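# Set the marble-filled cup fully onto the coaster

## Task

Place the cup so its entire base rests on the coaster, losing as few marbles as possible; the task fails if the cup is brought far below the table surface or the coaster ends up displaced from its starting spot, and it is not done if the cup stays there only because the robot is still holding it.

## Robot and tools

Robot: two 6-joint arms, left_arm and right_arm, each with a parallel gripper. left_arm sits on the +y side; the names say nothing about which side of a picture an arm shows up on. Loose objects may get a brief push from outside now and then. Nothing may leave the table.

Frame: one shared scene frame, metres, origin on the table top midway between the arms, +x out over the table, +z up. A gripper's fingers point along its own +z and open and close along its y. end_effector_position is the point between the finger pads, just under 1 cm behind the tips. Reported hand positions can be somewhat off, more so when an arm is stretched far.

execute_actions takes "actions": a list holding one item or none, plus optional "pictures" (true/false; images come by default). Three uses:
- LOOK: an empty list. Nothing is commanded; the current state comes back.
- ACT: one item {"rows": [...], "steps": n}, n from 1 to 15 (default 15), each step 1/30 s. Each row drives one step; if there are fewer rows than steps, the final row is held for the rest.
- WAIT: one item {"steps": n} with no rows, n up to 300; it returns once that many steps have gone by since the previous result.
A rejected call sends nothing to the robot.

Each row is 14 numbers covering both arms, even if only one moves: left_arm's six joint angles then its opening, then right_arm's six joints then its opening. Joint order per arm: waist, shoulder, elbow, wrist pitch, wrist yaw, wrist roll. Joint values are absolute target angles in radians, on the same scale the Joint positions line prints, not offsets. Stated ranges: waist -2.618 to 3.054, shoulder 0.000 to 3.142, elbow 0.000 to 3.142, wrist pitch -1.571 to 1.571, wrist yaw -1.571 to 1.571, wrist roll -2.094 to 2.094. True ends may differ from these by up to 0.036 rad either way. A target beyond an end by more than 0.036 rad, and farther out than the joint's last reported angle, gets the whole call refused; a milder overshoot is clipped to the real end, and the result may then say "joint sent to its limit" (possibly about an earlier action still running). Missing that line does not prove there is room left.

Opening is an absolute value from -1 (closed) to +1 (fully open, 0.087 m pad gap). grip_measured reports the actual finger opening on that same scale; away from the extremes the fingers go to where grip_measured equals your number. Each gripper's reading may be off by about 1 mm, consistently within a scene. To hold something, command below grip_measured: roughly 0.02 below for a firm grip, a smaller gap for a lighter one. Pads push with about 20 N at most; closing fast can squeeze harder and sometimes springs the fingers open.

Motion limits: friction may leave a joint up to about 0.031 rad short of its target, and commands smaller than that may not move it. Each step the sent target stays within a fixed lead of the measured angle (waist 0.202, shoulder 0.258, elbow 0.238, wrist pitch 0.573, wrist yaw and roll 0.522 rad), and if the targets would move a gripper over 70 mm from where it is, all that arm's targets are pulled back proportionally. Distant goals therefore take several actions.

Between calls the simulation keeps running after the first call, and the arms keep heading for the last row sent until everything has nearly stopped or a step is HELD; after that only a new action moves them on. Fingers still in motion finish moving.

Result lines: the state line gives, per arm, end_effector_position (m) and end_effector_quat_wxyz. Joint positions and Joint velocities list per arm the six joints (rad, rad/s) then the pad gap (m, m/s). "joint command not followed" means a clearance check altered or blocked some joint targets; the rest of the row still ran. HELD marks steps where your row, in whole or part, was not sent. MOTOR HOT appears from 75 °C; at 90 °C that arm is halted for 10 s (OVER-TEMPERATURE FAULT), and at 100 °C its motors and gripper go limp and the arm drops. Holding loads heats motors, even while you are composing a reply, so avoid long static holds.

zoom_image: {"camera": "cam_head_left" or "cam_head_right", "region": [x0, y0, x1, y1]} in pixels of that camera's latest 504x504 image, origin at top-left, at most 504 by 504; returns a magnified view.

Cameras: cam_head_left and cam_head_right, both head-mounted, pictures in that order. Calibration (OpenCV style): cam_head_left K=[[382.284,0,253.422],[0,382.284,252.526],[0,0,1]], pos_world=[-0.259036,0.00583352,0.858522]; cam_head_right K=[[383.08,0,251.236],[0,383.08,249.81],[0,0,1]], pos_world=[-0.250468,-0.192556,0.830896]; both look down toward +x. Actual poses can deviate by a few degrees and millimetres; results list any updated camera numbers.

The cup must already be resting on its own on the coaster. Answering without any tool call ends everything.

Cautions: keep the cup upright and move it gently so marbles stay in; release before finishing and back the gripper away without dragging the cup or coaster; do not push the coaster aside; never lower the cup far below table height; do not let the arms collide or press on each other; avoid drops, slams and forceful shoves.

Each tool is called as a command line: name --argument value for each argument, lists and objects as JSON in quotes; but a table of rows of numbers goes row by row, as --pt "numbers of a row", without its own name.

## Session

execute_actions --actions '[]'

Scene clock: 0.00 s of 3960.00 s.
left_arm: end_effector_position=(+0.3580, +0.3773, +0.3606) grip_measured=+1.000 end_effector_quat_wxyz=(+0.702, -0.064, +0.706, +0.072) | right_arm: end_effector_position=(+0.0996, -0.0090, +0.1428) grip_measured=+1.000 end_effector_quat_wxyz=(-0.044, +0.132, +0.931, +0.339)
Joint positions: left_arm=[-0.002  1.052  1.054 -0.006 -0.017  0.012  0.087] | right_arm=[ 0.606  1.073  0.8   -0.862 -0.563  0.988  0.087]
Joint velocities: left_arm=[-0.007  0.017  0.002  0.022  0.051  0.037  0.   ] | right_arm=[-0.017  0.007  0.002  0.022 -0.022 -0.066  0.   ]

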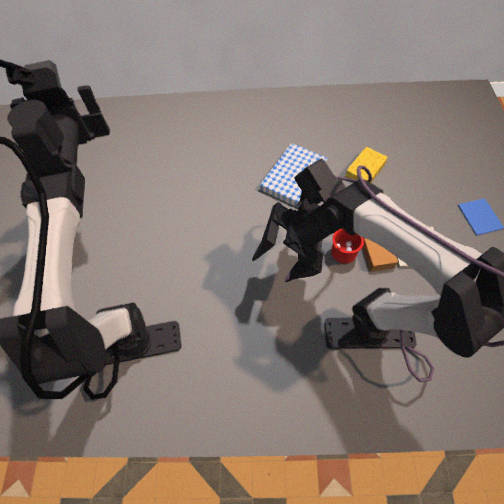

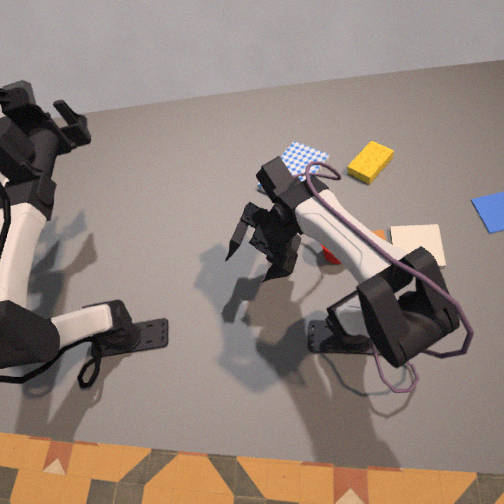

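execute_actions --actions '[{"rows":[[0,1.052,1.054,0,0,0,1,1.3,1.073,0.95,-1.05,0,0,1]],"steps":15}]' --pictures false

execute_actions --actions '[{"steps":25}]'

zoom_image --camera "cam_head_left" --region '[300, 170, 480, 310]'

zoom_image --camera "cam_head_right" --region '[290, 170, 470, 310]'

Scene clock: 2.73 s of 3960.00 s.
left_arm: end_effector_position=(+0.3584, +0.3758, +0.3614) grip_measured=+1.000 end_effector_quat_wxyz=(+0.704, -0.062, +0.705, +0.068) | right_arm: end_effector_position=(+0.0442, -0.0291, +0.1261) grip_measured=+1.000 end_effector_quat_wxyz=(+0.149, -0.558, +0.805, +0.136)
Joint positions: left_arm=[-0.002  1.052  1.054 -0.002 -0.01   0.009  0.087] | right_arm=[ 1.292  1.076  0.938 -1.028 -0.032  0.059  0.087]
Joint velocities: left_arm=[-0.012 -0.002 -0.007  0.037  0.022  0.007  0.   ] | right_arm=[-0.007 -0.002 -0.012 -0.095  0.154 -0.286  0.   ]
Steps of this call (steps 1 to 67: nothing new was sent; steps 68 to 82: all 15 steps of this action). Readings (joint positions):
68: left_arm=[-0.002 1.052 1.054 -0.005 -0.016 0.012] | right_arm=[0.641 1.074 0.822 -0.897 -0.474 0.909]
69: left_arm=[-0.002 1.052 1.054 -0.005 -0.015 0.011] | right_arm=[0.711 1.076 0.855 -0.934 -0.376 0.810]
71: left_arm=[-0.002 1.052 1.054 -0.004 -0.013 0.010] | right_arm=[0.858 1.076 0.913 -0.964 -0.239 0.611]
75: left_arm=[-0.002 1.052 1.054 -0.003 -0.011 0.009] | right_arm=[1.152 1.076 0.938 -0.989 -0.099 0.266]
82: the state above

Scene clock: 3.57 s of 3960.00 s.
left_arm: end_effector_position=(+0.3584, +0.3758, +0.3615) grip_measured=+1.000 end_effector_quat_wxyz=(+0.704, -0.062, +0.704, +0.068) | right_arm: end_effector_position=(+0.0497, -0.0333, +0.1254) grip_measured=+1.000 end_effector_quat_wxyz=(+0.156, -0.577, +0.793, +0.120)
Joint positions: left_arm=[-0.002  1.052  1.054 -0.002 -0.01   0.009  0.087] | right_arm=[ 1.292  1.076  0.938 -1.038 -0.007  0.008  0.087]
Joint velocities: left_arm=[ 0.002  0.007  0.012 -0.051  0.037 -0.066  0.   ] | right_arm=[-0.027 -0.002 -0.017  0.051 -0.007 -0.007  0.   ]
Steps of this call (steps 1 to 25: the robot went on to your last target). Readings (joint positions):
1: left_arm=[-0.002 1.052 1.054 -0.002 -0.010 0.009] | right_arm=[1.292 1.076 0.938 -1.030 -0.027 0.049]
2: left_arm=[-0.002 1.052 1.054 -0.002 -0.010 0.009] | right_arm=[1.292 1.076 0.938 -1.032 -0.023 0.041]
4: left_arm=[-0.002 1.052 1.054 -0.002 -0.010 0.009] | right_arm=[1.292 1.076 0.938 -1.034 -0.017 0.028]
8: left_arm=[-0.002 1.052 1.054 -0.002 -0.010 0.009] | right_arm=[1.292 1.076 0.938 -1.037 -0.011 0.016]
25: the state above

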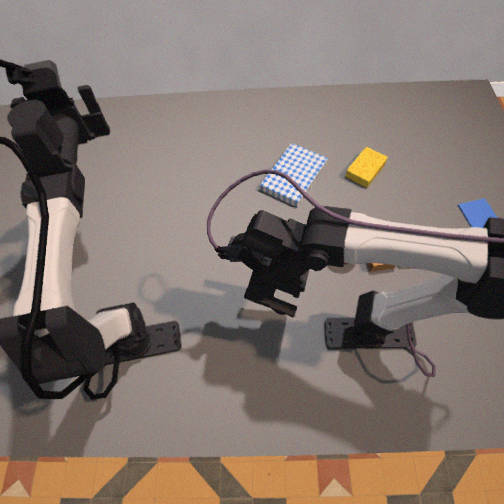

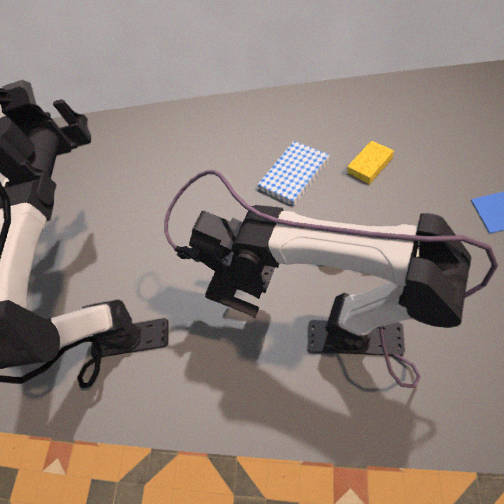

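Region (300, 170, 480, 310) of cam_head_left's 504x504 image, scaled by 2.800, with more detail than that image has.

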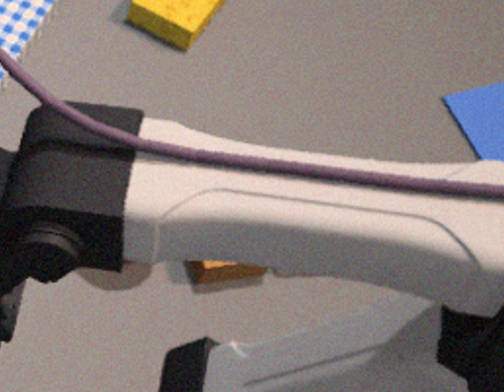

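Region (290, 170, 470, 310) of cam_head_right's 504x504 image, scaled by 2.800, with more detail than that image has.

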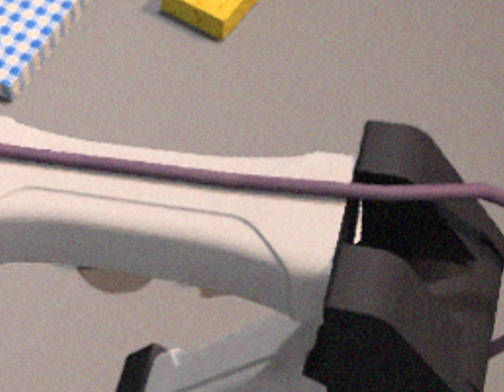

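execute_actions --actions '[{"rows":[[0,1.052,1.054,0,0,0,1,1.3,0.3,0.3,-0.2,0,0,1]],"steps":15}]' --pictures false

execute_actions --actions '[{"steps":15}]'

zoom_image --camera "cam_head_left" --region '[300, 170, 480, 310]'

zoom_image --camera "cam_head_right" --region '[290, 170, 470, 310]'

Scene clock: 7.13 s of 3960.00 s.
left_arm: end_effector_position=(+0.3585, +0.3758, +0.3615) grip_measured=+1.000 end_effector_quat_wxyz=(+0.704, -0.062, +0.704, +0.068) | right_arm: end_effector_position=(+0.0628, +0.0078, +0.1569) grip_measured=+1.000 end_effector_quat_wxyz=(+0.496, -0.464, +0.635, +0.369)
Joint positions: left_arm=[-0.002  1.052  1.054 -0.002 -0.009  0.009  0.087] | right_arm=[ 1.292  0.316  0.319 -0.242 -0.007  0.007  0.087]
Joint velocities: left_arm=[-0.012 -0.007 -0.002 -0.066  0.037 -0.022  0.   ] | right_arm=[ 0.007 -0.007  0.002  0.344 -0.007 -0.037  0.   ]
Steps of this call (steps 1 to 15: the robot went on to your last target; steps 16 to 90: nothing new was sent; then 0.07 s passed at rest; steps 91 to 105: all 15 steps of this action). Readings (joint positions):
91: left_arm=[-0.002 1.052 1.054 -0.002 -0.009 0.009] | right_arm=[1.292 1.039 0.892 -0.946 -0.007 0.007]
92: left_arm=[-0.002 1.052 1.054 -0.002 -0.009 0.009] | right_arm=[1.292 0.965 0.809 -0.819 -0.007 0.007]
94: left_arm=[-0.002 1.052 1.054 -0.002 -0.009 0.009] | right_arm=[1.292 0.786 0.644 -0.609 -0.007 0.007]
98: left_arm=[-0.002 1.052 1.054 -0.002 -0.009 0.009] | right_arm=[1.292 0.416 0.369 -0.372 -0.007 0.007]
105: the state above

Scene clock: 7.63 s of 3960.00 s.
left_arm: end_effector_position=(+0.3585, +0.3758, +0.3615) grip_measured=+1.000 end_effector_quat_wxyz=(+0.704, -0.062, +0.704, +0.068) | right_arm: end_effector_position=(+0.0638, +0.0110, +0.1651) grip_measured=+1.000 end_effector_quat_wxyz=(+0.507, -0.458, +0.626, +0.377)
Joint positions: left_arm=[-0.002  1.052  1.054 -0.002 -0.009  0.009  0.087] | right_arm=[ 1.292  0.316  0.319 -0.207 -0.007  0.007  0.087]
Joint velocities: left_arm=[-0.012 -0.002  0.002 -0.007  0.095  0.037  0.   ] | right_arm=[-0.002  0.002 -0.002 -0.007 -0.022 -0.037  0.   ]
Steps of this call (steps 1 to 15: the robot went on to your last target). Readings (joint positions):
1: left_arm=[-0.002 1.052 1.054 -0.002 -0.009 0.009] | right_arm=[1.292 0.316 0.319 -0.234 -0.007 0.007]
2: left_arm=[-0.002 1.052 1.054 -0.002 -0.009 0.009] | right_arm=[1.292 0.316 0.319 -0.228 -0.007 0.007]
4: left_arm=[-0.002 1.052 1.054 -0.002 -0.009 0.009] | right_arm=[1.292 0.316 0.319 -0.219 -0.007 0.007]
8: left_arm=[-0.002 1.052 1.054 -0.002 -0.009 0.009] | right_arm=[1.292 0.316 0.319 -0.211 -0.007 0.007]
15: the state above

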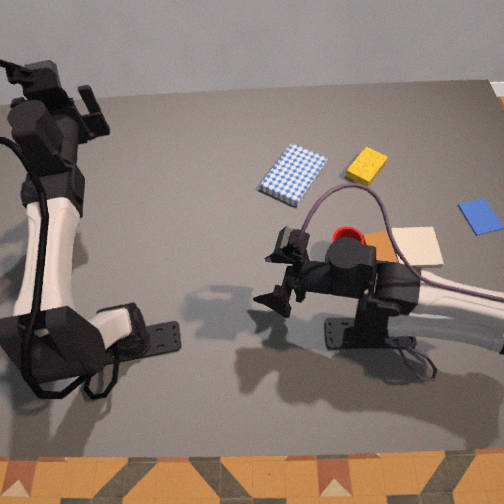

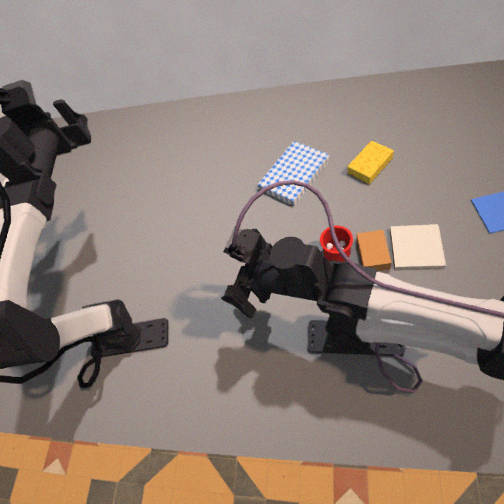

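Region (300, 170, 480, 310) of cam_head_left's 504x504 image, scaled by 2.800, with more detail than that image has.

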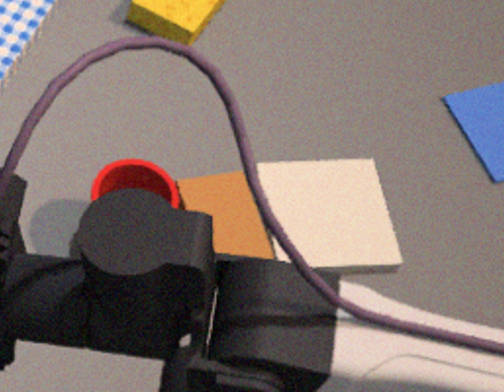

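Region (290, 170, 470, 310) of cam_head_right's 504x504 image, scaled by 2.800, with more detail than that image has.

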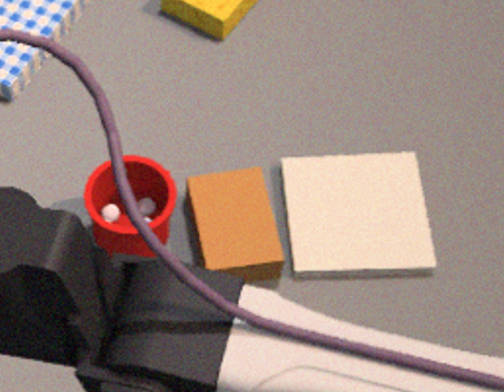

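execute_actions --actions '[{"rows":[[0,1.052,1.054,0,0,0,1,0.8,1.131,0.985,-1.02,0,0,1]],"steps":15}]' --pictures false

execute_actions --actions '[{"rows":[[0,1.052,1.054,0,0,0,1,0.185,1.131,0.985,-1.02,0,0,1]],"steps":15}]' --pictures false

execute_actions --actions '[{"steps":15}]'

zoom_image --camera "cam_head_left" --region '[280, 150, 460, 310]'

zoom_image --camera "cam_head_right" --region '[270, 150, 450, 310]'

Scene clock: 12.57 s of 3960.00 s.
left_arm: end_effector_position=(+0.3585, +0.3758, +0.3615) grip_measured=+1.000 end_effector_quat_wxyz=(+0.704, -0.062, +0.704, +0.068) | right_arm: end_effector_position=(+0.1535, -0.0649, +0.1315) grip_measured=+1.000 end_effector_quat_wxyz=(+0.207, -0.369, +0.902, +0.086)
Joint positions: left_arm=[-0.002  1.052  1.054 -0.002 -0.009  0.009  0.087] | right_arm=[ 0.809  1.133  0.978 -0.965  0.     0.005  0.087]
Joint velocities: left_arm=[-0.002 -0.027 -0.007 -0.007 -0.037 -0.051  0.   ] | right_arm=[ 0.017 -0.012 -0.002 -0.271  0.051  0.037  0.   ]
Steps of this call (steps 1 to 15: the robot went on to your last target; steps 16 to 90: nothing new was sent; then 1.43 s passed at rest; steps 91 to 105: all 15 steps of this action). Readings (joint positions):
91: left_arm=[-0.002 1.052 1.054 -0.002 -0.009 0.009] | right_arm=[1.260 0.349 0.364 -0.298 -0.017 0.005]
92: left_arm=[-0.002 1.052 1.054 -0.002 -0.009 0.009] | right_arm=[1.188 0.431 0.442 -0.417 -0.017 0.005]
94: left_arm=[-0.002 1.052 1.054 -0.002 -0.009 0.009] | right_arm=[1.038 0.612 0.610 -0.624 -0.013 0.005]
98: left_arm=[-0.002 1.052 1.054 -0.002 -0.009 0.009] | right_arm=[0.824 0.962 0.922 -0.845 -0.001 0.005]
105: the state above

Scene clock: 13.07 s of 3960.00 s.
left_arm: end_effector_position=(+0.3585, +0.3758, +0.3615) grip_measured=+1.000 end_effector_quat_wxyz=(+0.704, -0.062, +0.704, +0.068) | right_arm: end_effector_position=(+0.2085, -0.1926, +0.1289) grip_measured=+1.000 end_effector_quat_wxyz=(+0.204, -0.078, +0.976, +0.014)
Joint positions: left_arm=[-0.002  1.052  1.054 -0.002 -0.009  0.009  0.087] | right_arm=[ 0.191  1.133  0.978 -1.004  0.006  0.002  0.087]
Joint velocities: left_arm=[-0.012 -0.017 -0.002 -0.022  0.051 -0.051  0.   ] | right_arm=[-0.007 -0.007  0.007  0.037  0.037  0.022  0.   ]
Steps of this call (steps 1 to 15: all 15 steps of this action). Readings (joint positions):
1: left_arm=[-0.002 1.052 1.054 -0.002 -0.009 0.009] | right_arm=[0.780 1.133 0.978 -0.974 -0.012 0.002]
2: left_arm=[-0.002 1.052 1.054 -0.002 -0.009 0.009] | right_arm=[0.713 1.133 0.978 -0.980 -0.014 0.002]
4: left_arm=[-0.002 1.052 1.054 -0.002 -0.009 0.009] | right_arm=[0.564 1.133 0.978 -0.985 -0.010 0.002]
8: left_arm=[-0.002 1.052 1.054 -0.002 -0.009 0.009] | right_arm=[0.274 1.133 0.978 -0.990 -0.003 0.002]
15: the state above

Scene clock: 13.57 s of 3960.00 s.
left_arm: end_effector_position=(+0.3585, +0.3758, +0.3615) grip_measured=+1.000 end_effector_quat_wxyz=(+0.704, -0.062, +0.704, +0.068) | right_arm: end_effector_position=(+0.2076, -0.1927, +0.1287) grip_measured=+1.000 end_effector_quat_wxyz=(+0.203, -0.078, +0.976, +0.014)
Joint positions: left_arm=[-0.002  1.052  1.054 -0.002 -0.009  0.009  0.087] | right_arm=[ 0.191  1.133  0.978 -1.007  0.006  0.002  0.087]
Joint velocities: left_arm=[-0.017  0.012 -0.007  0.051  0.007  0.022  0.   ] | right_arm=[ 0.007 -0.017 -0.012 -0.066 -0.037 -0.037  0.   ]
Steps of this call (steps 1 to 15: the robot went on to your last target). Readings (joint positions):
1: left_arm=[-0.002 1.052 1.054 -0.002 -0.009 0.009] | right_arm=[0.191 1.133 0.978 -1.005 0.006 0.002]
2: left_arm=[-0.002 1.052 1.054 -0.002 -0.009 0.009] | right_arm=[0.191 1.133 0.978 -1.005 0.006 0.002]
4: left_arm=[-0.002 1.052 1.054 -0.002 -0.009 0.009] | right_arm=[0.191 1.133 0.978 -1.006 0.006 0.002]
8: left_arm=[-0.002 1.052 1.054 -0.002 -0.009 0.009] | right_arm=[0.191 1.133 0.978 -1.007 0.006 0.002]
15: the state above
All arms were judged still, so your last target was given up. Only a new action makes them travel on or press farther. Fingers that are still opening or closing keep moving.

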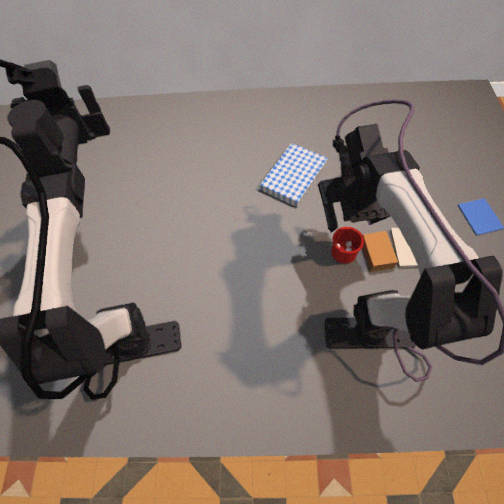

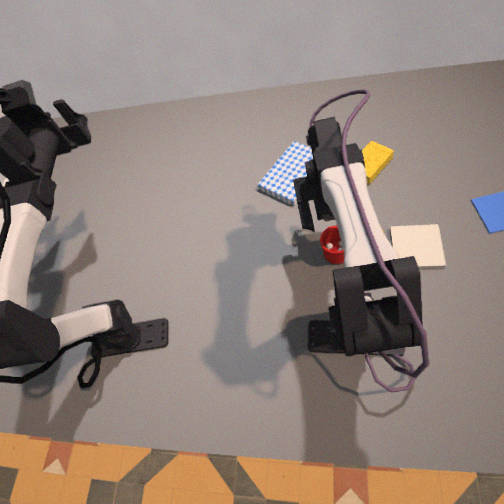

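Region (280, 150, 460, 310) of cam_head_left's 504x504 image, scaled by 2.800, with more detail than that image has.

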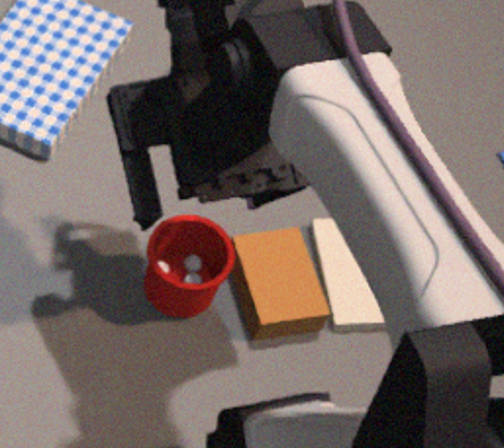

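Region (270, 150, 450, 310) of cam_head_right's 504x504 image, scaled by 2.800, with more detail than that image has.

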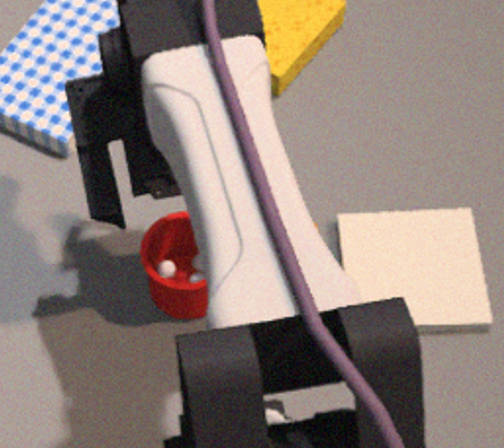

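execute_actions --actions '[{"rows":[[0,1.052,1.054,0,0,0,1,0.166,1.135,0.94,-0.96,0,0,1],[0,1.052,1.054,0,0,0,1,0.166,1.135,0.91,-0.92,0,0,1],[0,1.052,1.054,0,0,0,1,0.166,1.135,0.88,-0.88,0,0,1],[0,1.052,1.054,0,0,0,1,0.166,1.135,0.85,-0.85,0,0,1],[0,1.052,1.054,0,0,0,1,0.166,1.135,0.83,-0.85,0,0,1],[0,1.052,1.054,0,0,0,1,0.166,1.135,0.81,-0.85,0,0,1]],"steps":15}]'

zoom_image --camera "cam_head_left" --region '[300, 180, 420, 290]'

zoom_image --camera "cam_head_right" --region '[280, 180, 400, 290]'

Scene clock: 19.00 s of 3960.00 s.
left_arm: end_effector_position=(+0.3585, +0.3758, +0.3615) grip_measured=+1.000 end_effector_quat_wxyz=(+0.704, -0.062, +0.704, +0.068) | right_arm: end_effector_position=(+0.2054, -0.1957, +0.0897) grip_measured=+1.000 end_effector_quat_wxyz=(+0.197, -0.072, +0.978, +0.012)
Joint positions: left_arm=[-0.002  1.052  1.054 -0.002 -0.009  0.009  0.087] | right_arm=[ 0.178  1.133  0.827 -0.868  0.005  0.002  0.087]
Joint velocities: left_arm=[-0.012 -0.002  0.012 -0.051 -0.125  0.066  0.   ] | right_arm=[-0.002 -0.002 -0.017  0.11  -0.007  0.022  0.   ]
Steps of this call (steps 1 to 90: nothing new was sent; then 1.93 s passed at rest; steps 91 to 105: all 15 steps of this action). Readings (joint positions):
91: left_arm=[-0.002 1.052 1.054 -0.002 -0.009 0.009] | right_arm=[0.189 1.133 0.977 -1.002 0.005 0.002]
92: left_arm=[-0.002 1.052 1.054 -0.002 -0.009 0.009] | right_arm=[0.185 1.133 0.968 -0.987 0.005 0.002]
94: left_arm=[-0.002 1.052 1.054 -0.002 -0.009 0.009] | right_arm=[0.179 1.133 0.930 -0.939 0.005 0.002]
98: left_arm=[-0.002 1.052 1.054 -0.002 -0.009 0.009] | right_arm=[0.178 1.133 0.839 -0.893 0.005 0.002]
105: the state above

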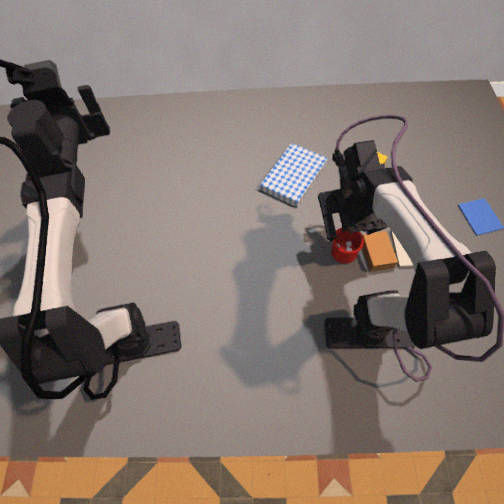

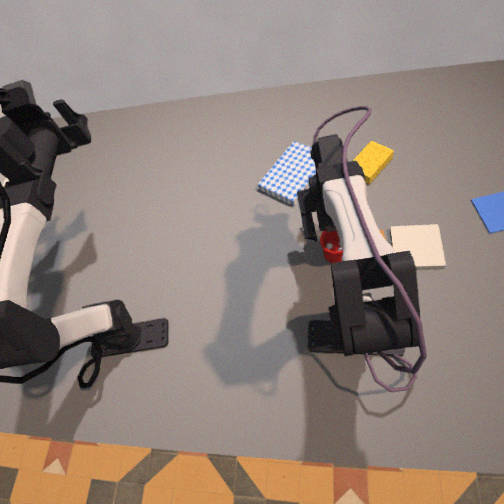

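Region (300, 180, 420, 290) of cam_head_left's 504x504 image, scaled by 4.200, with more detail than that image has; it fills the top 462 rows of this view, and the rest is white.

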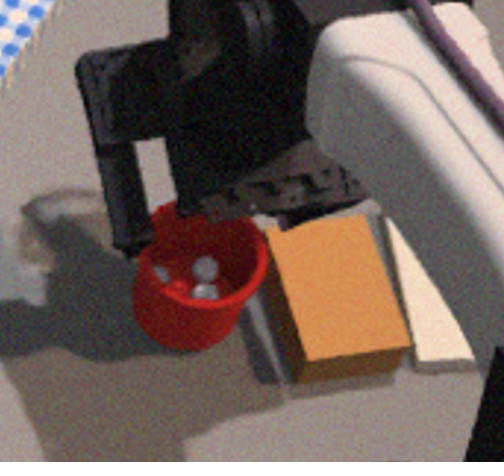

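Region (280, 180, 400, 290) of cam_head_right's 504x504 image, scaled by 4.200, with more detail than that image has; it fills the top 462 rows of this view, and the rest is white.

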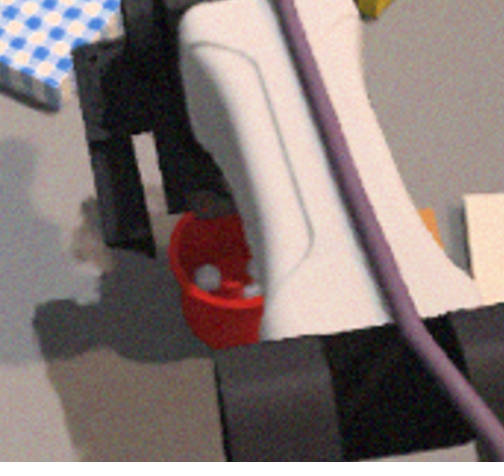

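execute_actions --actions '[{"rows":[[0,1.052,1.054,0,0,0,1,0.166,1.15,0.8,-0.83,0,0,1],[0,1.052,1.054,0,0,0,1,0.166,1.156,0.785,-0.8,0,0,1],[0,1.052,1.054,0,0,0,1,0.166,1.162,0.77,-0.775,0,0,1],[0,1.052,1.054,0,0,0,1,0.166,1.168,0.755,-0.75,0,0,1],[0,1.052,1.054,0,0,0,1,0.166,1.174,0.74,-0.725,0,0,1],[0,1.052,1.054,0,0,0,1,0.166,1.18,0.725,-0.7,0,0,1],[0,1.052,1.054,0,0,0,1,0.166,1.186,0.71,-0.675,0,0,1],[0,1.052,1.054,0,0,0,1,0.166,1.192,0.695,-0.675,0,0,1],[0,1.052,1.054,0,0,0,1,0.166,1.197,0.68,-0.675,0,0,1]],"steps":15}]' --pictures false

execute_actions --actions '[{"steps":10}]'

zoom_image --camera "cam_head_left" --region '[300, 180, 420, 290]'

zoom_image --camera "cam_head_right" --region '[280, 180, 400, 290]'

Scene clock: 23.30 s of 3960.00 s.
left_arm: end_effector_position=(+0.3585, +0.3758, +0.3615) grip_measured=+1.000 end_effector_quat_wxyz=(+0.704, -0.062, +0.704, +0.068) | right_arm: end_effector_position=(+0.2078, -0.1954, +0.0507) grip_measured=+1.000 end_effector_quat_wxyz=(+0.193, -0.072, +0.979, +0.012)
Joint positions: left_arm=[-0.002  1.052  1.054 -0.002 -0.009  0.009  0.087] | right_arm=[ 0.178  1.179  0.698 -0.702  0.005  0.002  0.087]
Joint velocities: left_arm=[-0.012  0.007  0.002  0.022 -0.051 -0.037  0.   ] | right_arm=[-0.007  0.007 -0.002  0.183 -0.037  0.037  0.   ]
Steps of this call (steps 1 to 15: the robot went on to your last target; steps 16 to 90: nothing new was sent; then 0.80 s passed at rest; steps 91 to 105: all 15 steps of this action). Readings (joint positions):
91: left_arm=[-0.002 1.052 1.054 -0.002 -0.009 0.009] | right_arm=[0.178 1.133 0.827 -0.855 0.005 0.002]
92: left_arm=[-0.002 1.052 1.054 -0.002 -0.009 0.009] | right_arm=[0.178 1.133 0.824 -0.847 0.005 0.002]
94: left_arm=[-0.002 1.052 1.054 -0.002 -0.009 0.009] | right_arm=[0.178 1.133 0.808 -0.816 0.005 0.002]
98: left_arm=[-0.002 1.052 1.054 -0.002 -0.009 0.009] | right_arm=[0.178 1.153 0.749 -0.742 0.005 0.002]
105: the state above

Scene clock: 23.63 s of 3960.00 s.
left_arm: end_effector_position=(+0.3585, +0.3758, +0.3615) grip_measured=+1.000 end_effector_quat_wxyz=(+0.704, -0.062, +0.704, +0.068) | right_arm: end_effector_position=(+0.2121, -0.1947, +0.0518) grip_measured=+1.000 end_effector_quat_wxyz=(+0.201, -0.072, +0.977, +0.013)
Joint positions: left_arm=[-0.002  1.052  1.054 -0.002 -0.009  0.009  0.087] | right_arm=[ 0.178  1.179  0.698 -0.684  0.005  0.002  0.087]
Joint velocities: left_arm=[ 0.002  0.012 -0.012 -0.022 -0.066  0.037  0.   ] | right_arm=[-0.012 -0.002 -0.007 -0.007  0.051 -0.022  0.   ]
Steps of this call (steps 1 to 10: the robot went on to your last target). Readings (joint positions):
1: left_arm=[-0.002 1.052 1.054 -0.002 -0.009 0.009] | right_arm=[0.178 1.179 0.698 -0.697 0.005 0.002]
2: left_arm=[-0.002 1.052 1.054 -0.002 -0.009 0.009] | right_arm=[0.178 1.179 0.698 -0.694 0.005 0.002]
4: left_arm=[-0.002 1.052 1.054 -0.002 -0.009 0.009] | right_arm=[0.178 1.179 0.698 -0.689 0.005 0.002]
8: left_arm=[-0.002 1.052 1.054 -0.002 -0.009 0.009] | right_arm=[0.178 1.179 0.698 -0.684 0.005 0.002]
10: the state above

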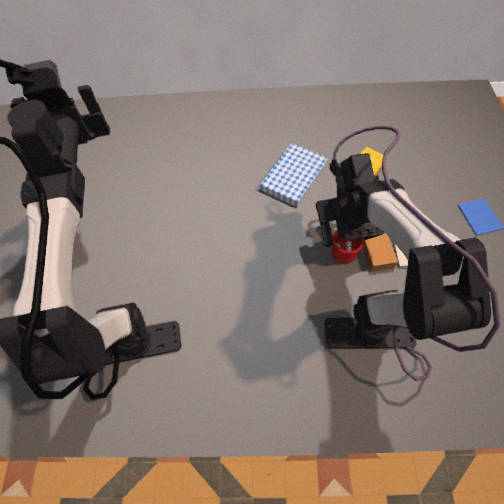

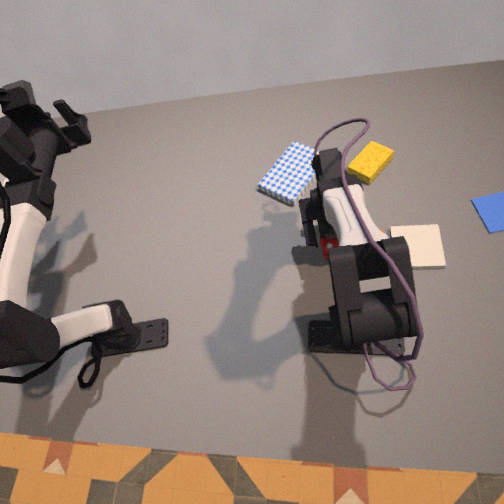

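Region (300, 180, 420, 290) of cam_head_left's 504x504 image, scaled by 4.200, with more detail than that image has; it fills the top 462 rows of this view, and the rest is white.

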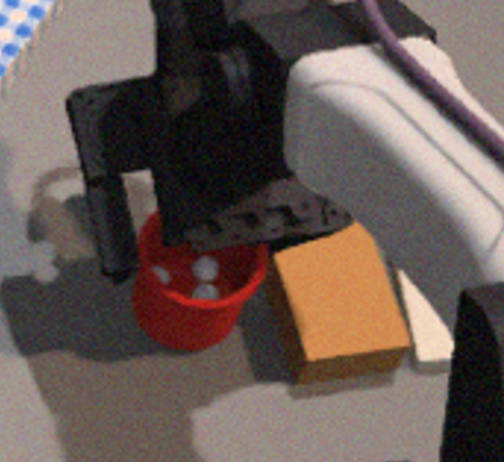

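Region (280, 180, 400, 290) of cam_head_right's 504x504 image, scaled by 4.200, with more detail than that image has; it fills the top 462 rows of this view, and the rest is white.

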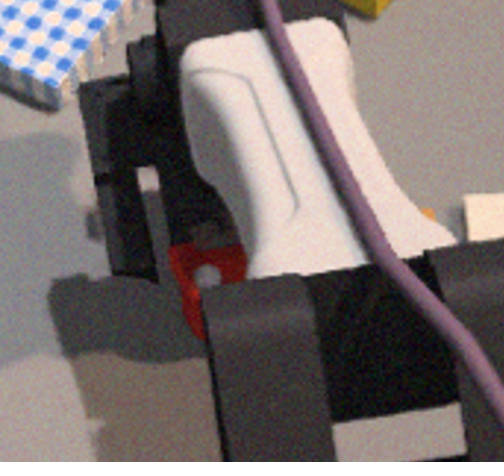

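execute_actions --actions '[{"rows":[[0,1.052,1.054,0,0,0,1,0.166,1.197,0.68,-0.675,0,0,0.92],[0,1.052,1.054,0,0,0,1,0.166,1.197,0.68,-0.675,0,0,0.86],[0,1.052,1.054,0,0,0,1,0.166,1.197,0.67,-0.665,0,0,0.82],[0,1.052,1.054,0,0,0,1,0.166,1.197,0.66,-0.655,0,0,0.82],[0,1.052,1.054,0,0,0,1,0.166,1.197,0.65,-0.65,0,0,0.82]],"steps":15}]' --pictures false

execute_actions --actions '[{"rows":[[0,1.052,1.054,0,0,0,1,0.166,1.197,0.65,-0.65,0,0,0.79],[0,1.052,1.054,0,0,0,1,0.166,1.197,0.65,-0.65,0,0,0.76],[0,1.052,1.054,0,0,0,1,0.166,1.197,0.65,-0.65,0,0,0.73],[0,1.052,1.054,0,0,0,1,0.166,1.197,0.65,-0.65,0,0,0.7],[0,1.052,1.054,0,0,0,1,0.166,1.197,0.65,-0.65,0,0,0.67],[0,1.052,1.054,0,0,0,1,0.166,1.197,0.65,-0.65,0,0,0.64],[0,1.052,1.054,0,0,0,1,0.166,1.197,0.65,-0.65,0,0,0.61],[0,1.052,1.054,0,0,0,1,0.166,1.197,0.65,-0.65,0,0,0.58]],"steps":15}]'

zoom_image --camera "cam_head_left" --region '[300, 180, 420, 290]'

Scene clock: 28.40 s of 3960.00 s.
left_arm: end_effector_position=(+0.3585, +0.3758, +0.3615) grip_measured=+1.000 end_effector_quat_wxyz=(+0.704, -0.062, +0.704, +0.068) | right_arm: end_effector_position=(+0.2106, -0.1949, +0.0458) grip_measured=+0.820 end_effector_quat_wxyz=(+0.201, -0.072, +0.977, +0.013)
Joint positions: left_arm=[-0.002  1.052  1.054 -0.002 -0.009  0.009  0.087] | right_arm=[ 0.178  1.179  0.674 -0.659  0.005  0.002  0.08 ]
Joint velocities: left_arm=[-0.007 -0.007 -0.007  0.007 -0.051 -0.037  0.   ] | right_arm=[ 0.002 -0.012 -0.002  0.051 -0.037 -0.081 -0.001]
Steps of this call (steps 1 to 30: the robot went on to your last target; steps 31 to 90: nothing new was sent; then 1.27 s passed at rest; steps 91 to 105: all 15 steps of this action). Readings (joint positions):
91: left_arm=[-0.002 1.052 1.054 -0.002 -0.009 0.009] | right_arm=[0.178 1.179 0.698 -0.682 0.005 0.002]
92: left_arm=[-0.002 1.052 1.054 -0.002 -0.009 0.009] | right_arm=[0.178 1.179 0.698 -0.682 0.005 0.002]
94: left_arm=[-0.002 1.052 1.054 -0.002 -0.009 0.009] | right_arm=[0.178 1.179 0.697 -0.677 0.005 0.002]
98: left_arm=[-0.002 1.052 1.054 -0.002 -0.009 0.009] | right_arm=[0.178 1.179 0.678 -0.664 0.005 0.002]
105: the state above

Scene clock: 28.90 s of 3960.00 s.
left_arm: end_effector_position=(+0.3585, +0.3758, +0.3615) grip_measured=+1.000 end_effector_quat_wxyz=(+0.704, -0.062, +0.704, +0.068) | right_arm: end_effector_position=(+0.2110, -0.1949, +0.0459) grip_measured=+0.611 end_effector_quat_wxyz=(+0.202, -0.072, +0.977, +0.013)
Joint positions: left_arm=[-0.002  1.052  1.054 -0.002 -0.009  0.009  0.087] | right_arm=[ 0.178  1.179  0.674 -0.658  0.005  0.002  0.07 ]
Joint velocities: left_arm=[-0.012 -0.002  0.002  0.007 -0.066  0.037  0.   ] | right_arm=[-0.002  0.012  0.007  0.037 -0.095  0.066  0.   ]
Steps of this call (steps 1 to 15: all 15 steps of this action). Readings (joint positions):
1: left_arm=[-0.002 1.052 1.054 -0.002 -0.009 0.009] | right_arm=[0.178 1.179 0.674 -0.659 0.005 0.002]
2: left_arm=[-0.002 1.052 1.054 -0.002 -0.009 0.009] | right_arm=[0.178 1.179 0.674 -0.659 0.005 0.002]
4: left_arm=[-0.002 1.052 1.054 -0.002 -0.009 0.009] | right_arm=[0.178 1.179 0.674 -0.658 0.005 0.002]
8: left_arm=[-0.002 1.052 1.054 -0.002 -0.009 0.009] | right_arm=[0.178 1.179 0.674 -0.658 0.005 0.002]
15: the state above

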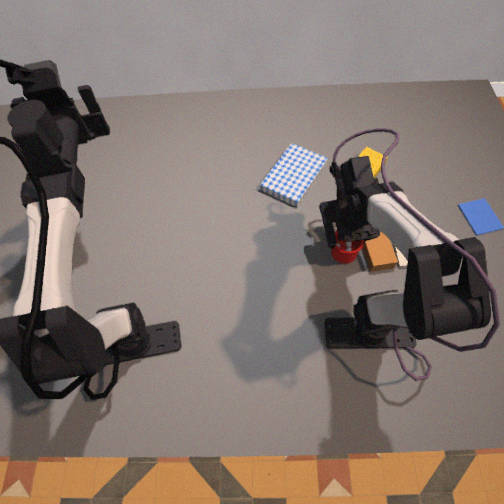

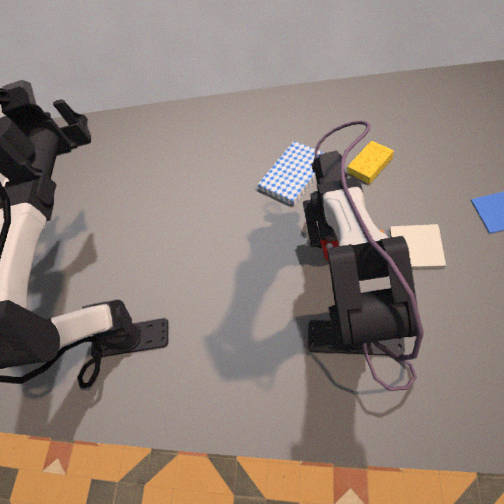

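Region (300, 180, 420, 290) of cam_head_left's 504x504 image, scaled by 4.200, with more detail than that image has; it fills the top 462 rows of this view, and the rest is white.

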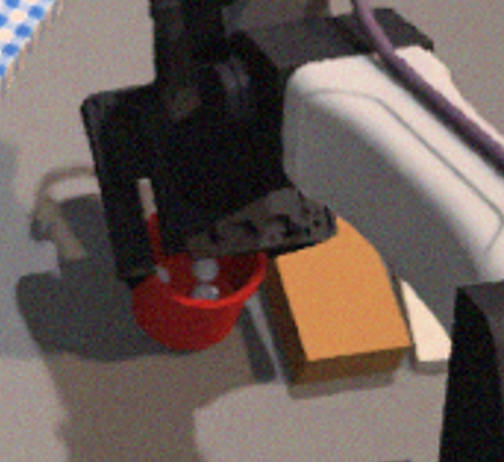

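execute_actions --actions '[{"rows":[[0,1.052,1.054,0,0,0,1,0.166,1.185,0.69,-0.69,0,0,0.58],[0,1.052,1.054,0,0,0,1,0.166,1.185,0.7,-0.71,0,0,0.58],[0,1.052,1.054,0,0,0,1,0.166,1.185,0.71,-0.73,0,0,0.58],[0,1.052,1.054,0,0,0,1,0.166,1.185,0.725,-0.75,0,0,0.58],[0,1.052,1.054,0,0,0,1,0.166,1.185,0.74,-0.77,0,0,0.58],[0,1.052,1.054,0,0,0,1,0.166,1.185,0.755,-0.785,0,0,0.58],[0,1.052,1.054,0,0,0,1,0.166,1.185,0.77,-0.8,0,0,0.58],[0,1.052,1.054,0,0,0,1,0.166,1.185,0.785,-0.815,0,0,0.58],[0,1.052,1.054,0,0,0,1,0.166,1.185,0.8,-0.83,0,0,0.58],[0,1.052,1.054,0,0,0,1,0.166,1.185,0.815,-0.845,0,0,0.58],[0,1.052,1.054,0,0,0,1,0.166,1.185,0.83,-0.86,0,0,0.58],[0,1.052,1.054,0,0,0,1,0.166,1.185,0.845,-0.875,0,0,0.58],[0,1.052,1.054,0,0,0,1,0.166,1.185,0.86,-0.89,0,0,0.58],[0,1.052,1.054,0,0,0,1,0.166,1.185,0.875,-0.905,0,0,0.58],[0,1.052,1.054,0,0,0,1,0.166,1.185,0.89,-0.92,0,0,0.58]],"steps":15}]' --pictures false

execute_actions --actions '[{"rows":[[0,1.052,1.054,0,0,0,1,0.166,1.185,0.905,-0.935,0,0,0.58],[0,1.052,1.054,0,0,0,1,0.166,1.185,0.92,-0.95,0,0,0.58],[0,1.052,1.054,0,0,0,1,0.166,1.185,0.935,-0.965,0,0,0.58],[0,1.052,1.054,0,0,0,1,0.166,1.185,0.95,-0.975,0,0,0.58],[0,1.052,1.054,0,0,0,1,0.166,1.185,0.965,-0.98,0,0,0.58],[0,1.052,1.054,0,0,0,1,0.166,1.185,0.98,-0.98,0,0,0.58],[0,1.052,1.054,0,0,0,1,0.166,1.185,0.995,-0.98,0,0,0.58]],"steps":12}]'

Scene clock: 34.93 s of 3960.00 s.
left_arm: end_effector_position=(+0.3585, +0.3758, +0.3615) grip_measured=+1.000 end_effector_quat_wxyz=(+0.704, -0.062, +0.704, +0.068) | right_arm: end_effector_position=(+0.2130, -0.1946, +0.0860) grip_measured=+0.611 end_effector_quat_wxyz=(+0.191, -0.072, +0.979, +0.012)
Joint positions: left_arm=[-0.002  1.052  1.054 -0.002 -0.009  0.009  0.087] | right_arm=[ 0.178  1.179  0.841 -0.847  0.005  0.002  0.07 ]
Joint velocities: left_arm=[ 0.017 -0.002 -0.007 -0.081 -0.125  0.037  0.   ] | right_arm=[ 0.007 -0.002  0.427 -0.374  0.022 -0.007 -0.   ]
Steps of this call (steps 1 to 15: the robot went on to your last target; steps 16 to 90: nothing new was sent; then 2.53 s passed at rest; steps 91 to 105: all 15 steps of this action). Readings (joint positions):
91: left_arm=[-0.002 1.052 1.054 -0.002 -0.009 0.009] | right_arm=[0.178 1.179 0.674 -0.659 0.005 0.002]
92: left_arm=[-0.002 1.052 1.054 -0.002 -0.009 0.009] | right_arm=[0.178 1.179 0.674 -0.663 0.005 0.002]
94: left_arm=[-0.002 1.052 1.054 -0.002 -0.009 0.009] | right_arm=[0.178 1.179 0.682 -0.685 0.005 0.002]
98: left_arm=[-0.002 1.052 1.054 -0.002 -0.009 0.009] | right_arm=[0.178 1.179 0.731 -0.750 0.005 0.002]
105: the state above

Scene clock: 35.33 s of 3960.00 s.
left_arm: end_effector_position=(+0.3585, +0.3758, +0.3615) grip_measured=+1.000 end_effector_quat_wxyz=(+0.704, -0.062, +0.704, +0.068) | right_arm: end_effector_position=(+0.2207, -0.1934, +0.1210) grip_measured=+0.611 end_effector_quat_wxyz=(+0.205, -0.072, +0.976, +0.013)
Joint positions: left_arm=[-0.002  1.052  1.054 -0.002 -0.009  0.009  0.087] | right_arm=[ 0.178  1.179  0.974 -0.953  0.005  0.002  0.07 ]
Joint velocities: left_arm=[ 0.012  0.002 -0.017  0.037 -0.022  0.037  0.   ] | right_arm=[-0.027 -0.002 -0.007 -0.168  0.007  0.051  0.001]
Steps of this call (steps 1 to 12: all 12 steps of this action). Readings (joint positions):
1: left_arm=[-0.002 1.052 1.054 -0.002 -0.009 0.009] | right_arm=[0.178 1.179 0.856 -0.862 0.005 0.002]
2: left_arm=[-0.002 1.052 1.054 -0.002 -0.009 0.009] | right_arm=[0.178 1.179 0.871 -0.877 0.005 0.002]
4: left_arm=[-0.002 1.052 1.054 -0.002 -0.009 0.009] | right_arm=[0.178 1.179 0.900 -0.906 0.005 0.002]
8: left_arm=[-0.002 1.052 1.054 -0.002 -0.009 0.009] | right_arm=[0.178 1.179 0.957 -0.945 0.005 0.002]
12: the state above

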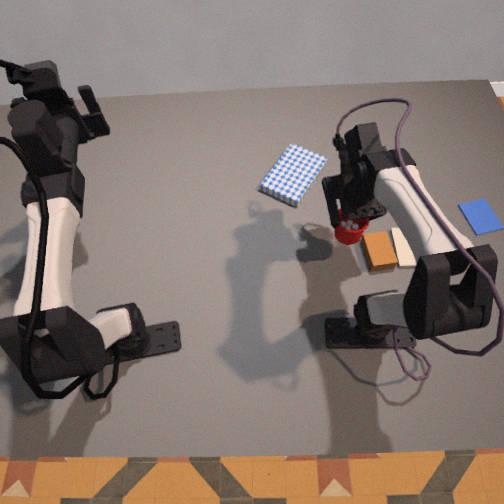

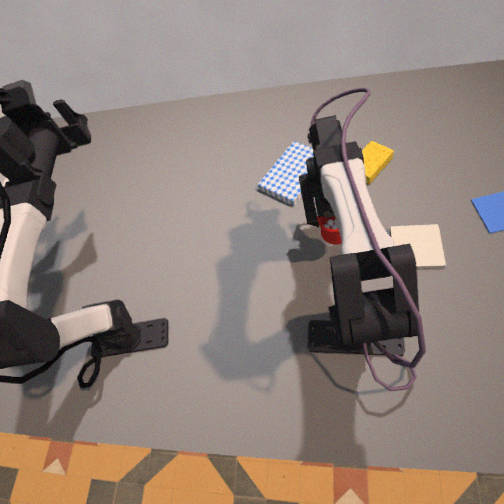

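execute_actions --actions '[{"rows":[[0,1.052,1.054,0,0,0,1,0.16,1.202,1.0,-0.953,0,0,0.58],[0,1.052,1.054,0,0,0,1,0.15,1.209,1.005,-0.951,0,0,0.58],[0,1.052,1.054,0,0,0,1,0.135,1.216,1.01,-0.949,0,0,0.58],[0,1.052,1.054,0,0,0,1,0.12,1.223,1.015,-0.947,0,0,0.58],[0,1.052,1.054,0,0,0,1,0.1,1.23,1.02,-0.945,0,0,0.58],[0,1.052,1.054,0,0,0,1,0.08,1.237,1.025,-0.943,0,0,0.58],[0,1.052,1.054,0,0,0,1,0.055,1.244,1.03,-0.941,0,0,0.58],[0,1.052,1.054,0,0,0,1,0.03,1.251,1.035,-0.939,0,0,0.58],[0,1.052,1.054,0,0,0,1,0.0,1.258,1.04,-0.937,0,0,0.58],[0,1.052,1.054,0,0,0,1,-0.03,1.265,1.045,-0.935,0,0,0.58],[0,1.052,1.054,0,0,0,1,-0.06,1.272,1.05,-0.933,0,0,0.58],[0,1.052,1.054,0,0,0,1,-0.095,1.279,1.055,-0.931,0,0,0.58],[0,1.052,1.054,0,0,0,1,-0.13,1.286,1.06,-0.929,0,0,0.58],[0,1.052,1.054,0,0,0,1,-0.165,1.293,1.065,-0.927,0,0,0.58],[0,1.052,1.054,0,0,0,1,-0.2,1.3,1.07,-0.925,0,0,0.58]],"steps":15}]' --pictures false

execute_actions --actions '[{"rows":[[0,1.052,1.054,0,0,0,1,-0.235,1.307,1.075,-0.922,0,0,0.58],[0,1.052,1.054,0,0,0,1,-0.27,1.314,1.08,-0.92,0,0,0.58],[0,1.052,1.054,0,0,0,1,-0.305,1.321,1.085,-0.917,0,0,0.58],[0,1.052,1.054,0,0,0,1,-0.34,1.328,1.09,-0.915,0,0,0.58],[0,1.052,1.054,0,0,0,1,-0.37,1.335,1.095,-0.912,0,0,0.58],[0,1.052,1.054,0,0,0,1,-0.4,1.342,1.1,-0.91,0,0,0.58],[0,1.052,1.054,0,0,0,1,-0.43,1.349,1.105,-0.907,0,0,0.58],[0,1.052,1.054,0,0,0,1,-0.455,1.356,1.11,-0.905,0,0,0.58],[0,1.052,1.054,0,0,0,1,-0.48,1.363,1.115,-0.902,0,0,0.58],[0,1.052,1.054,0,0,0,1,-0.5,1.37,1.12,-0.9,0,0,0.58],[0,1.052,1.054,0,0,0,1,-0.52,1.377,1.125,-0.897,0,0,0.58],[0,1.052,1.054,0,0,0,1,-0.535,1.384,1.13,-0.895,0,0,0.58],[0,1.052,1.054,0,0,0,1,-0.55,1.391,1.135,-0.892,0,0,0.58],[0,1.052,1.054,0,0,0,1,-0.56,1.398,1.14,-0.89,0,0,0.58],[0,1.052,1.054,0,0,0,1,-0.565,1.405,1.14,-0.885,0,0,0.58]],"steps":15}]' --pictures false

execute_actions --actions '[{"rows":[[0,1.052,1.054,0,0,0,1,-0.565,1.41,1.1,-0.87,0,0,0.58],[0,1.052,1.054,0,0,0,1,-0.565,1.41,1.09,-0.855,0,0,0.58],[0,1.052,1.054,0,0,0,1,-0.565,1.41,1.075,-0.84,0,0,0.58],[0,1.052,1.054,0,0,0,1,-0.565,1.41,1.06,-0.82,0,0,0.58],[0,1.052,1.054,0,0,0,1,-0.565,1.41,1.045,-0.8,0,0,0.58],[0,1.052,1.054,0,0,0,1,-0.565,1.41,1.03,-0.785,0,0,0.58],[0,1.052,1.054,0,0,0,1,-0.565,1.41,1.015,-0.77,0,0,0.58],[0,1.052,1.054,0,0,0,1,-0.565,1.41,1.0,-0.755,0,0,0.58],[0,1.052,1.054,0,0,0,1,-0.565,1.41,0.985,-0.74,0,0,0.58],[0,1.052,1.054,0,0,0,1,-0.565,1.41,0.97,-0.725,0,0,0.58],[0,1.052,1.054,0,0,0,1,-0.565,1.41,0.955,-0.71,0,0,0.58],[0,1.052,1.054,0,0,0,1,-0.565,1.41,0.94,-0.695,0,0,0.58],[0,1.052,1.054,0,0,0,1,-0.565,1.41,0.925,-0.69,0,0,0.58],[0,1.052,1.054,0,0,0,1,-0.565,1.41,0.91,-0.69,0,0,0.58]],"steps":15}]' --pictures false

execute_actions --actions '[{"steps":12}]'

zoom_image --camera "cam_head_left" --region '[340, 160, 500, 310]'

zoom_image --camera "cam_head_right" --region '[340, 160, 500, 310]'

Scene clock: 45.47 s of 3960.00 s.
left_arm: end_effector_position=(+0.3585, +0.3758, +0.3615) grip_measured=+1.000 end_effector_quat_wxyz=(+0.704, -0.062, +0.704, +0.068) | right_arm: end_effector_position=(+0.2388, -0.2673, +0.1217) grip_measured=+0.611 end_effector_quat_wxyz=(+0.198, +0.079, +0.977, -0.015)
Joint positions: left_arm=[-0.002  1.052  1.054 -0.002 -0.009  0.009  0.087] | right_arm=[-0.132  1.267  1.036 -0.94  -0.001  0.002  0.07 ]
Joint velocities: left_arm=[-0.007 -0.007 -0.012 -0.007  0.066  0.066  0.   ] | right_arm=[-1.013  0.198  0.149  0.037 -0.037  0.007 -0.001]
Steps of this call (steps 1 to 30: the robot went on to your last target; steps 31 to 100: nothing new was sent; then 6.30 s passed at rest; steps 101 to 115: all 15 steps of this action). Readings (joint positions):
101: left_arm=[-0.002 1.052 1.054 -0.002 -0.009 0.009] | right_arm=[0.177 1.179 0.974 -0.969 0.005 0.002]
102: left_arm=[-0.002 1.052 1.054 -0.002 -0.009 0.009] | right_arm=[0.174 1.179 0.974 -0.968 0.005 0.002]
104: left_arm=[-0.002 1.052 1.054 -0.002 -0.009 0.009] | right_arm=[0.156 1.185 0.979 -0.967 0.003 0.002]
108: left_arm=[-0.002 1.052 1.054 -0.002 -0.009 0.009] | right_arm=[0.082 1.216 1.001 -0.957 0.001 0.002]
115: the state above

Scene clock: 45.97 s of 3960.00 s.
left_arm: end_effector_position=(+0.3585, +0.3758, +0.3615) grip_measured=+1.000 end_effector_quat_wxyz=(+0.704, -0.062, +0.704, +0.068) | right_arm: end_effector_position=(+0.2256, -0.3786, +0.1213) grip_measured=+0.611 end_effector_quat_wxyz=(+0.193, +0.276, +0.940, -0.057)
Joint positions: left_arm=[-0.002  1.052  1.054 -0.002 -0.009  0.009  0.087] | right_arm=[-0.543  1.371  1.11  -0.905  0.001  0.002  0.07 ]
Joint velocities: left_arm=[-0.002 -0.002  0.017 -0.007 -0.022 -0.051  0.   ] | right_arm=[-0.315  0.178  0.11   0.051 -0.007 -0.022  0.001]
Steps of this call (steps 1 to 15: all 15 steps of this action). Readings (joint positions):
1: left_arm=[-0.002 1.052 1.054 -0.002 -0.009 0.009] | right_arm=[-0.167 1.274 1.041 -0.938 -0.001 0.002]
2: left_arm=[-0.002 1.052 1.054 -0.002 -0.009 0.009] | right_arm=[-0.202 1.281 1.046 -0.935 -0.001 0.002]
4: left_arm=[-0.002 1.052 1.054 -0.002 -0.009 0.009] | right_arm=[-0.272 1.295 1.057 -0.931 -0.001 0.002]
8: left_arm=[-0.002 1.052 1.054 -0.002 -0.009 0.009] | right_arm=[-0.401 1.323 1.077 -0.921 -0.000 0.002]
15: the state above

Scene clock: 46.47 s of 3960.00 s.
left_arm: end_effector_position=(+0.3585, +0.3758, +0.3615) grip_measured=+1.000 end_effector_quat_wxyz=(+0.704, -0.062, +0.704, +0.068) | right_arm: end_effector_position=(+0.2211, -0.3802, +0.0764) grip_measured=+0.611 end_effector_quat_wxyz=(+0.189, +0.283, +0.939, -0.057)
Joint positions: left_arm=[-0.002  1.052  1.054 -0.002 -0.009  0.009  0.087] | right_arm=[-0.556  1.387  0.945 -0.732  0.001  0.002  0.07 ]
Joint velocities: left_arm=[-0.002  0.002  0.002 -0.022 -0.066 -0.022  0.   ] | right_arm=[-0.022  0.002 -0.305  0.095 -0.007 -0.022  0.   ]
Steps of this call (steps 1 to 15: all 15 steps of this action). Readings (joint positions):
1: left_arm=[-0.002 1.052 1.054 -0.002 -0.009 0.009] | right_arm=[-0.551 1.376 1.111 -0.898 0.001 0.002]
2: left_arm=[-0.002 1.052 1.054 -0.002 -0.009 0.009] | right_arm=[-0.555 1.381 1.111 -0.892 0.001 0.002]
4: left_arm=[-0.002 1.052 1.054 -0.002 -0.009 0.009] | right_arm=[-0.556 1.387 1.102 -0.871 0.001 0.002]
8: left_arm=[-0.002 1.052 1.054 -0.002 -0.009 0.009] | right_arm=[-0.556 1.387 1.051 -0.815 0.001 0.002]
15: the state above

Scene clock: 46.87 s of 3960.00 s.
left_arm: end_effector_position=(+0.3585, +0.3758, +0.3615) grip_measured=+1.000 end_effector_quat_wxyz=(+0.704, -0.062, +0.704, +0.068) | right_arm: end_effector_position=(+0.2232, -0.3816, +0.0732) grip_measured=+0.611 end_effector_quat_wxyz=(+0.195, +0.282, +0.937, -0.059)
Joint positions: left_arm=[-0.002  1.052  1.054 -0.002 -0.009  0.009  0.087] | right_arm=[-0.556  1.387  0.929 -0.702  0.001  0.002  0.07 ]
Joint velocities: left_arm=[ 0.002  0.007 -0.002  0.022 -0.022 -0.051  0.   ] | right_arm=[-0.012  0.007  0.012  0.051  0.007 -0.037 -0.001]
Steps of this call (steps 1 to 12: the robot went on to your last target). Readings (joint positions):
1: left_arm=[-0.002 1.052 1.054 -0.002 -0.009 0.009] | right_arm=[-0.556 1.387 0.936 -0.728 0.001 0.002]
2: left_arm=[-0.002 1.052 1.054 -0.002 -0.009 0.009] | right_arm=[-0.556 1.387 0.931 -0.726 0.001 0.002]
4: left_arm=[-0.002 1.052 1.054 -0.002 -0.009 0.009] | right_arm=[-0.556 1.387 0.929 -0.721 0.001 0.002]
8: left_arm=[-0.002 1.052 1.054 -0.002 -0.009 0.009] | right_arm=[-0.556 1.387 0.929 -0.707 0.001 0.002]
12: the state above

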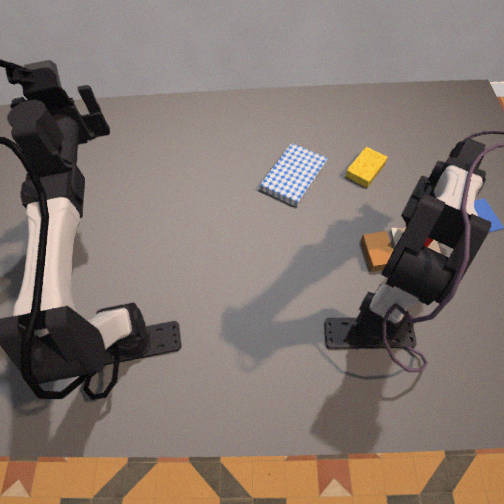

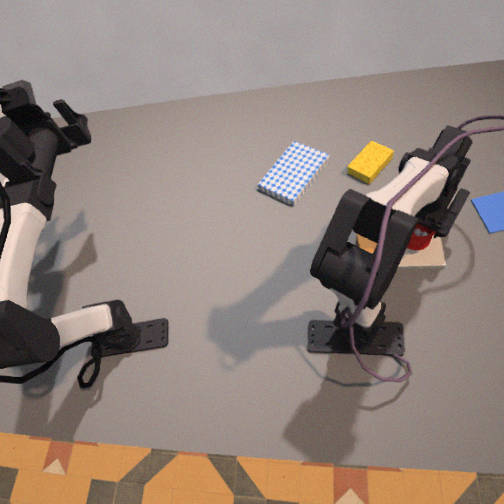

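Region (340, 160, 500, 310) of cam_head_left's 504x504 image, scaled by 3.150, with more detail than that image has; it fills the top 472 rows of this view, and the rest is white.

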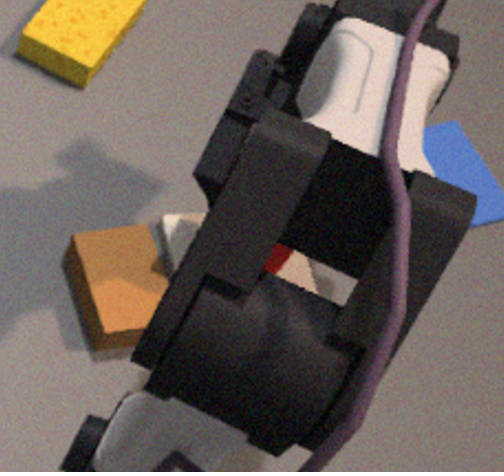

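Region (340, 160, 500, 310) of cam_head_right's 504x504 image, scaled by 3.150, with more detail than that image has; it fills the top 472 rows of this view, and the rest is white.

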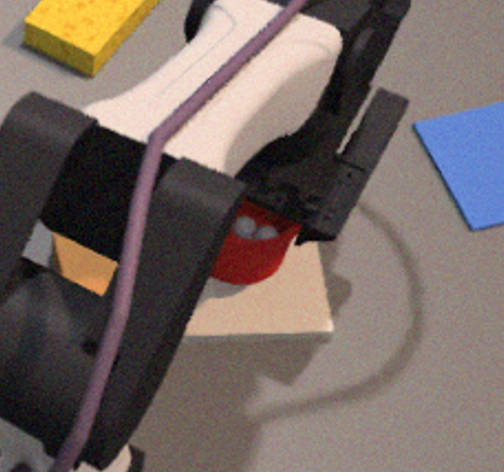

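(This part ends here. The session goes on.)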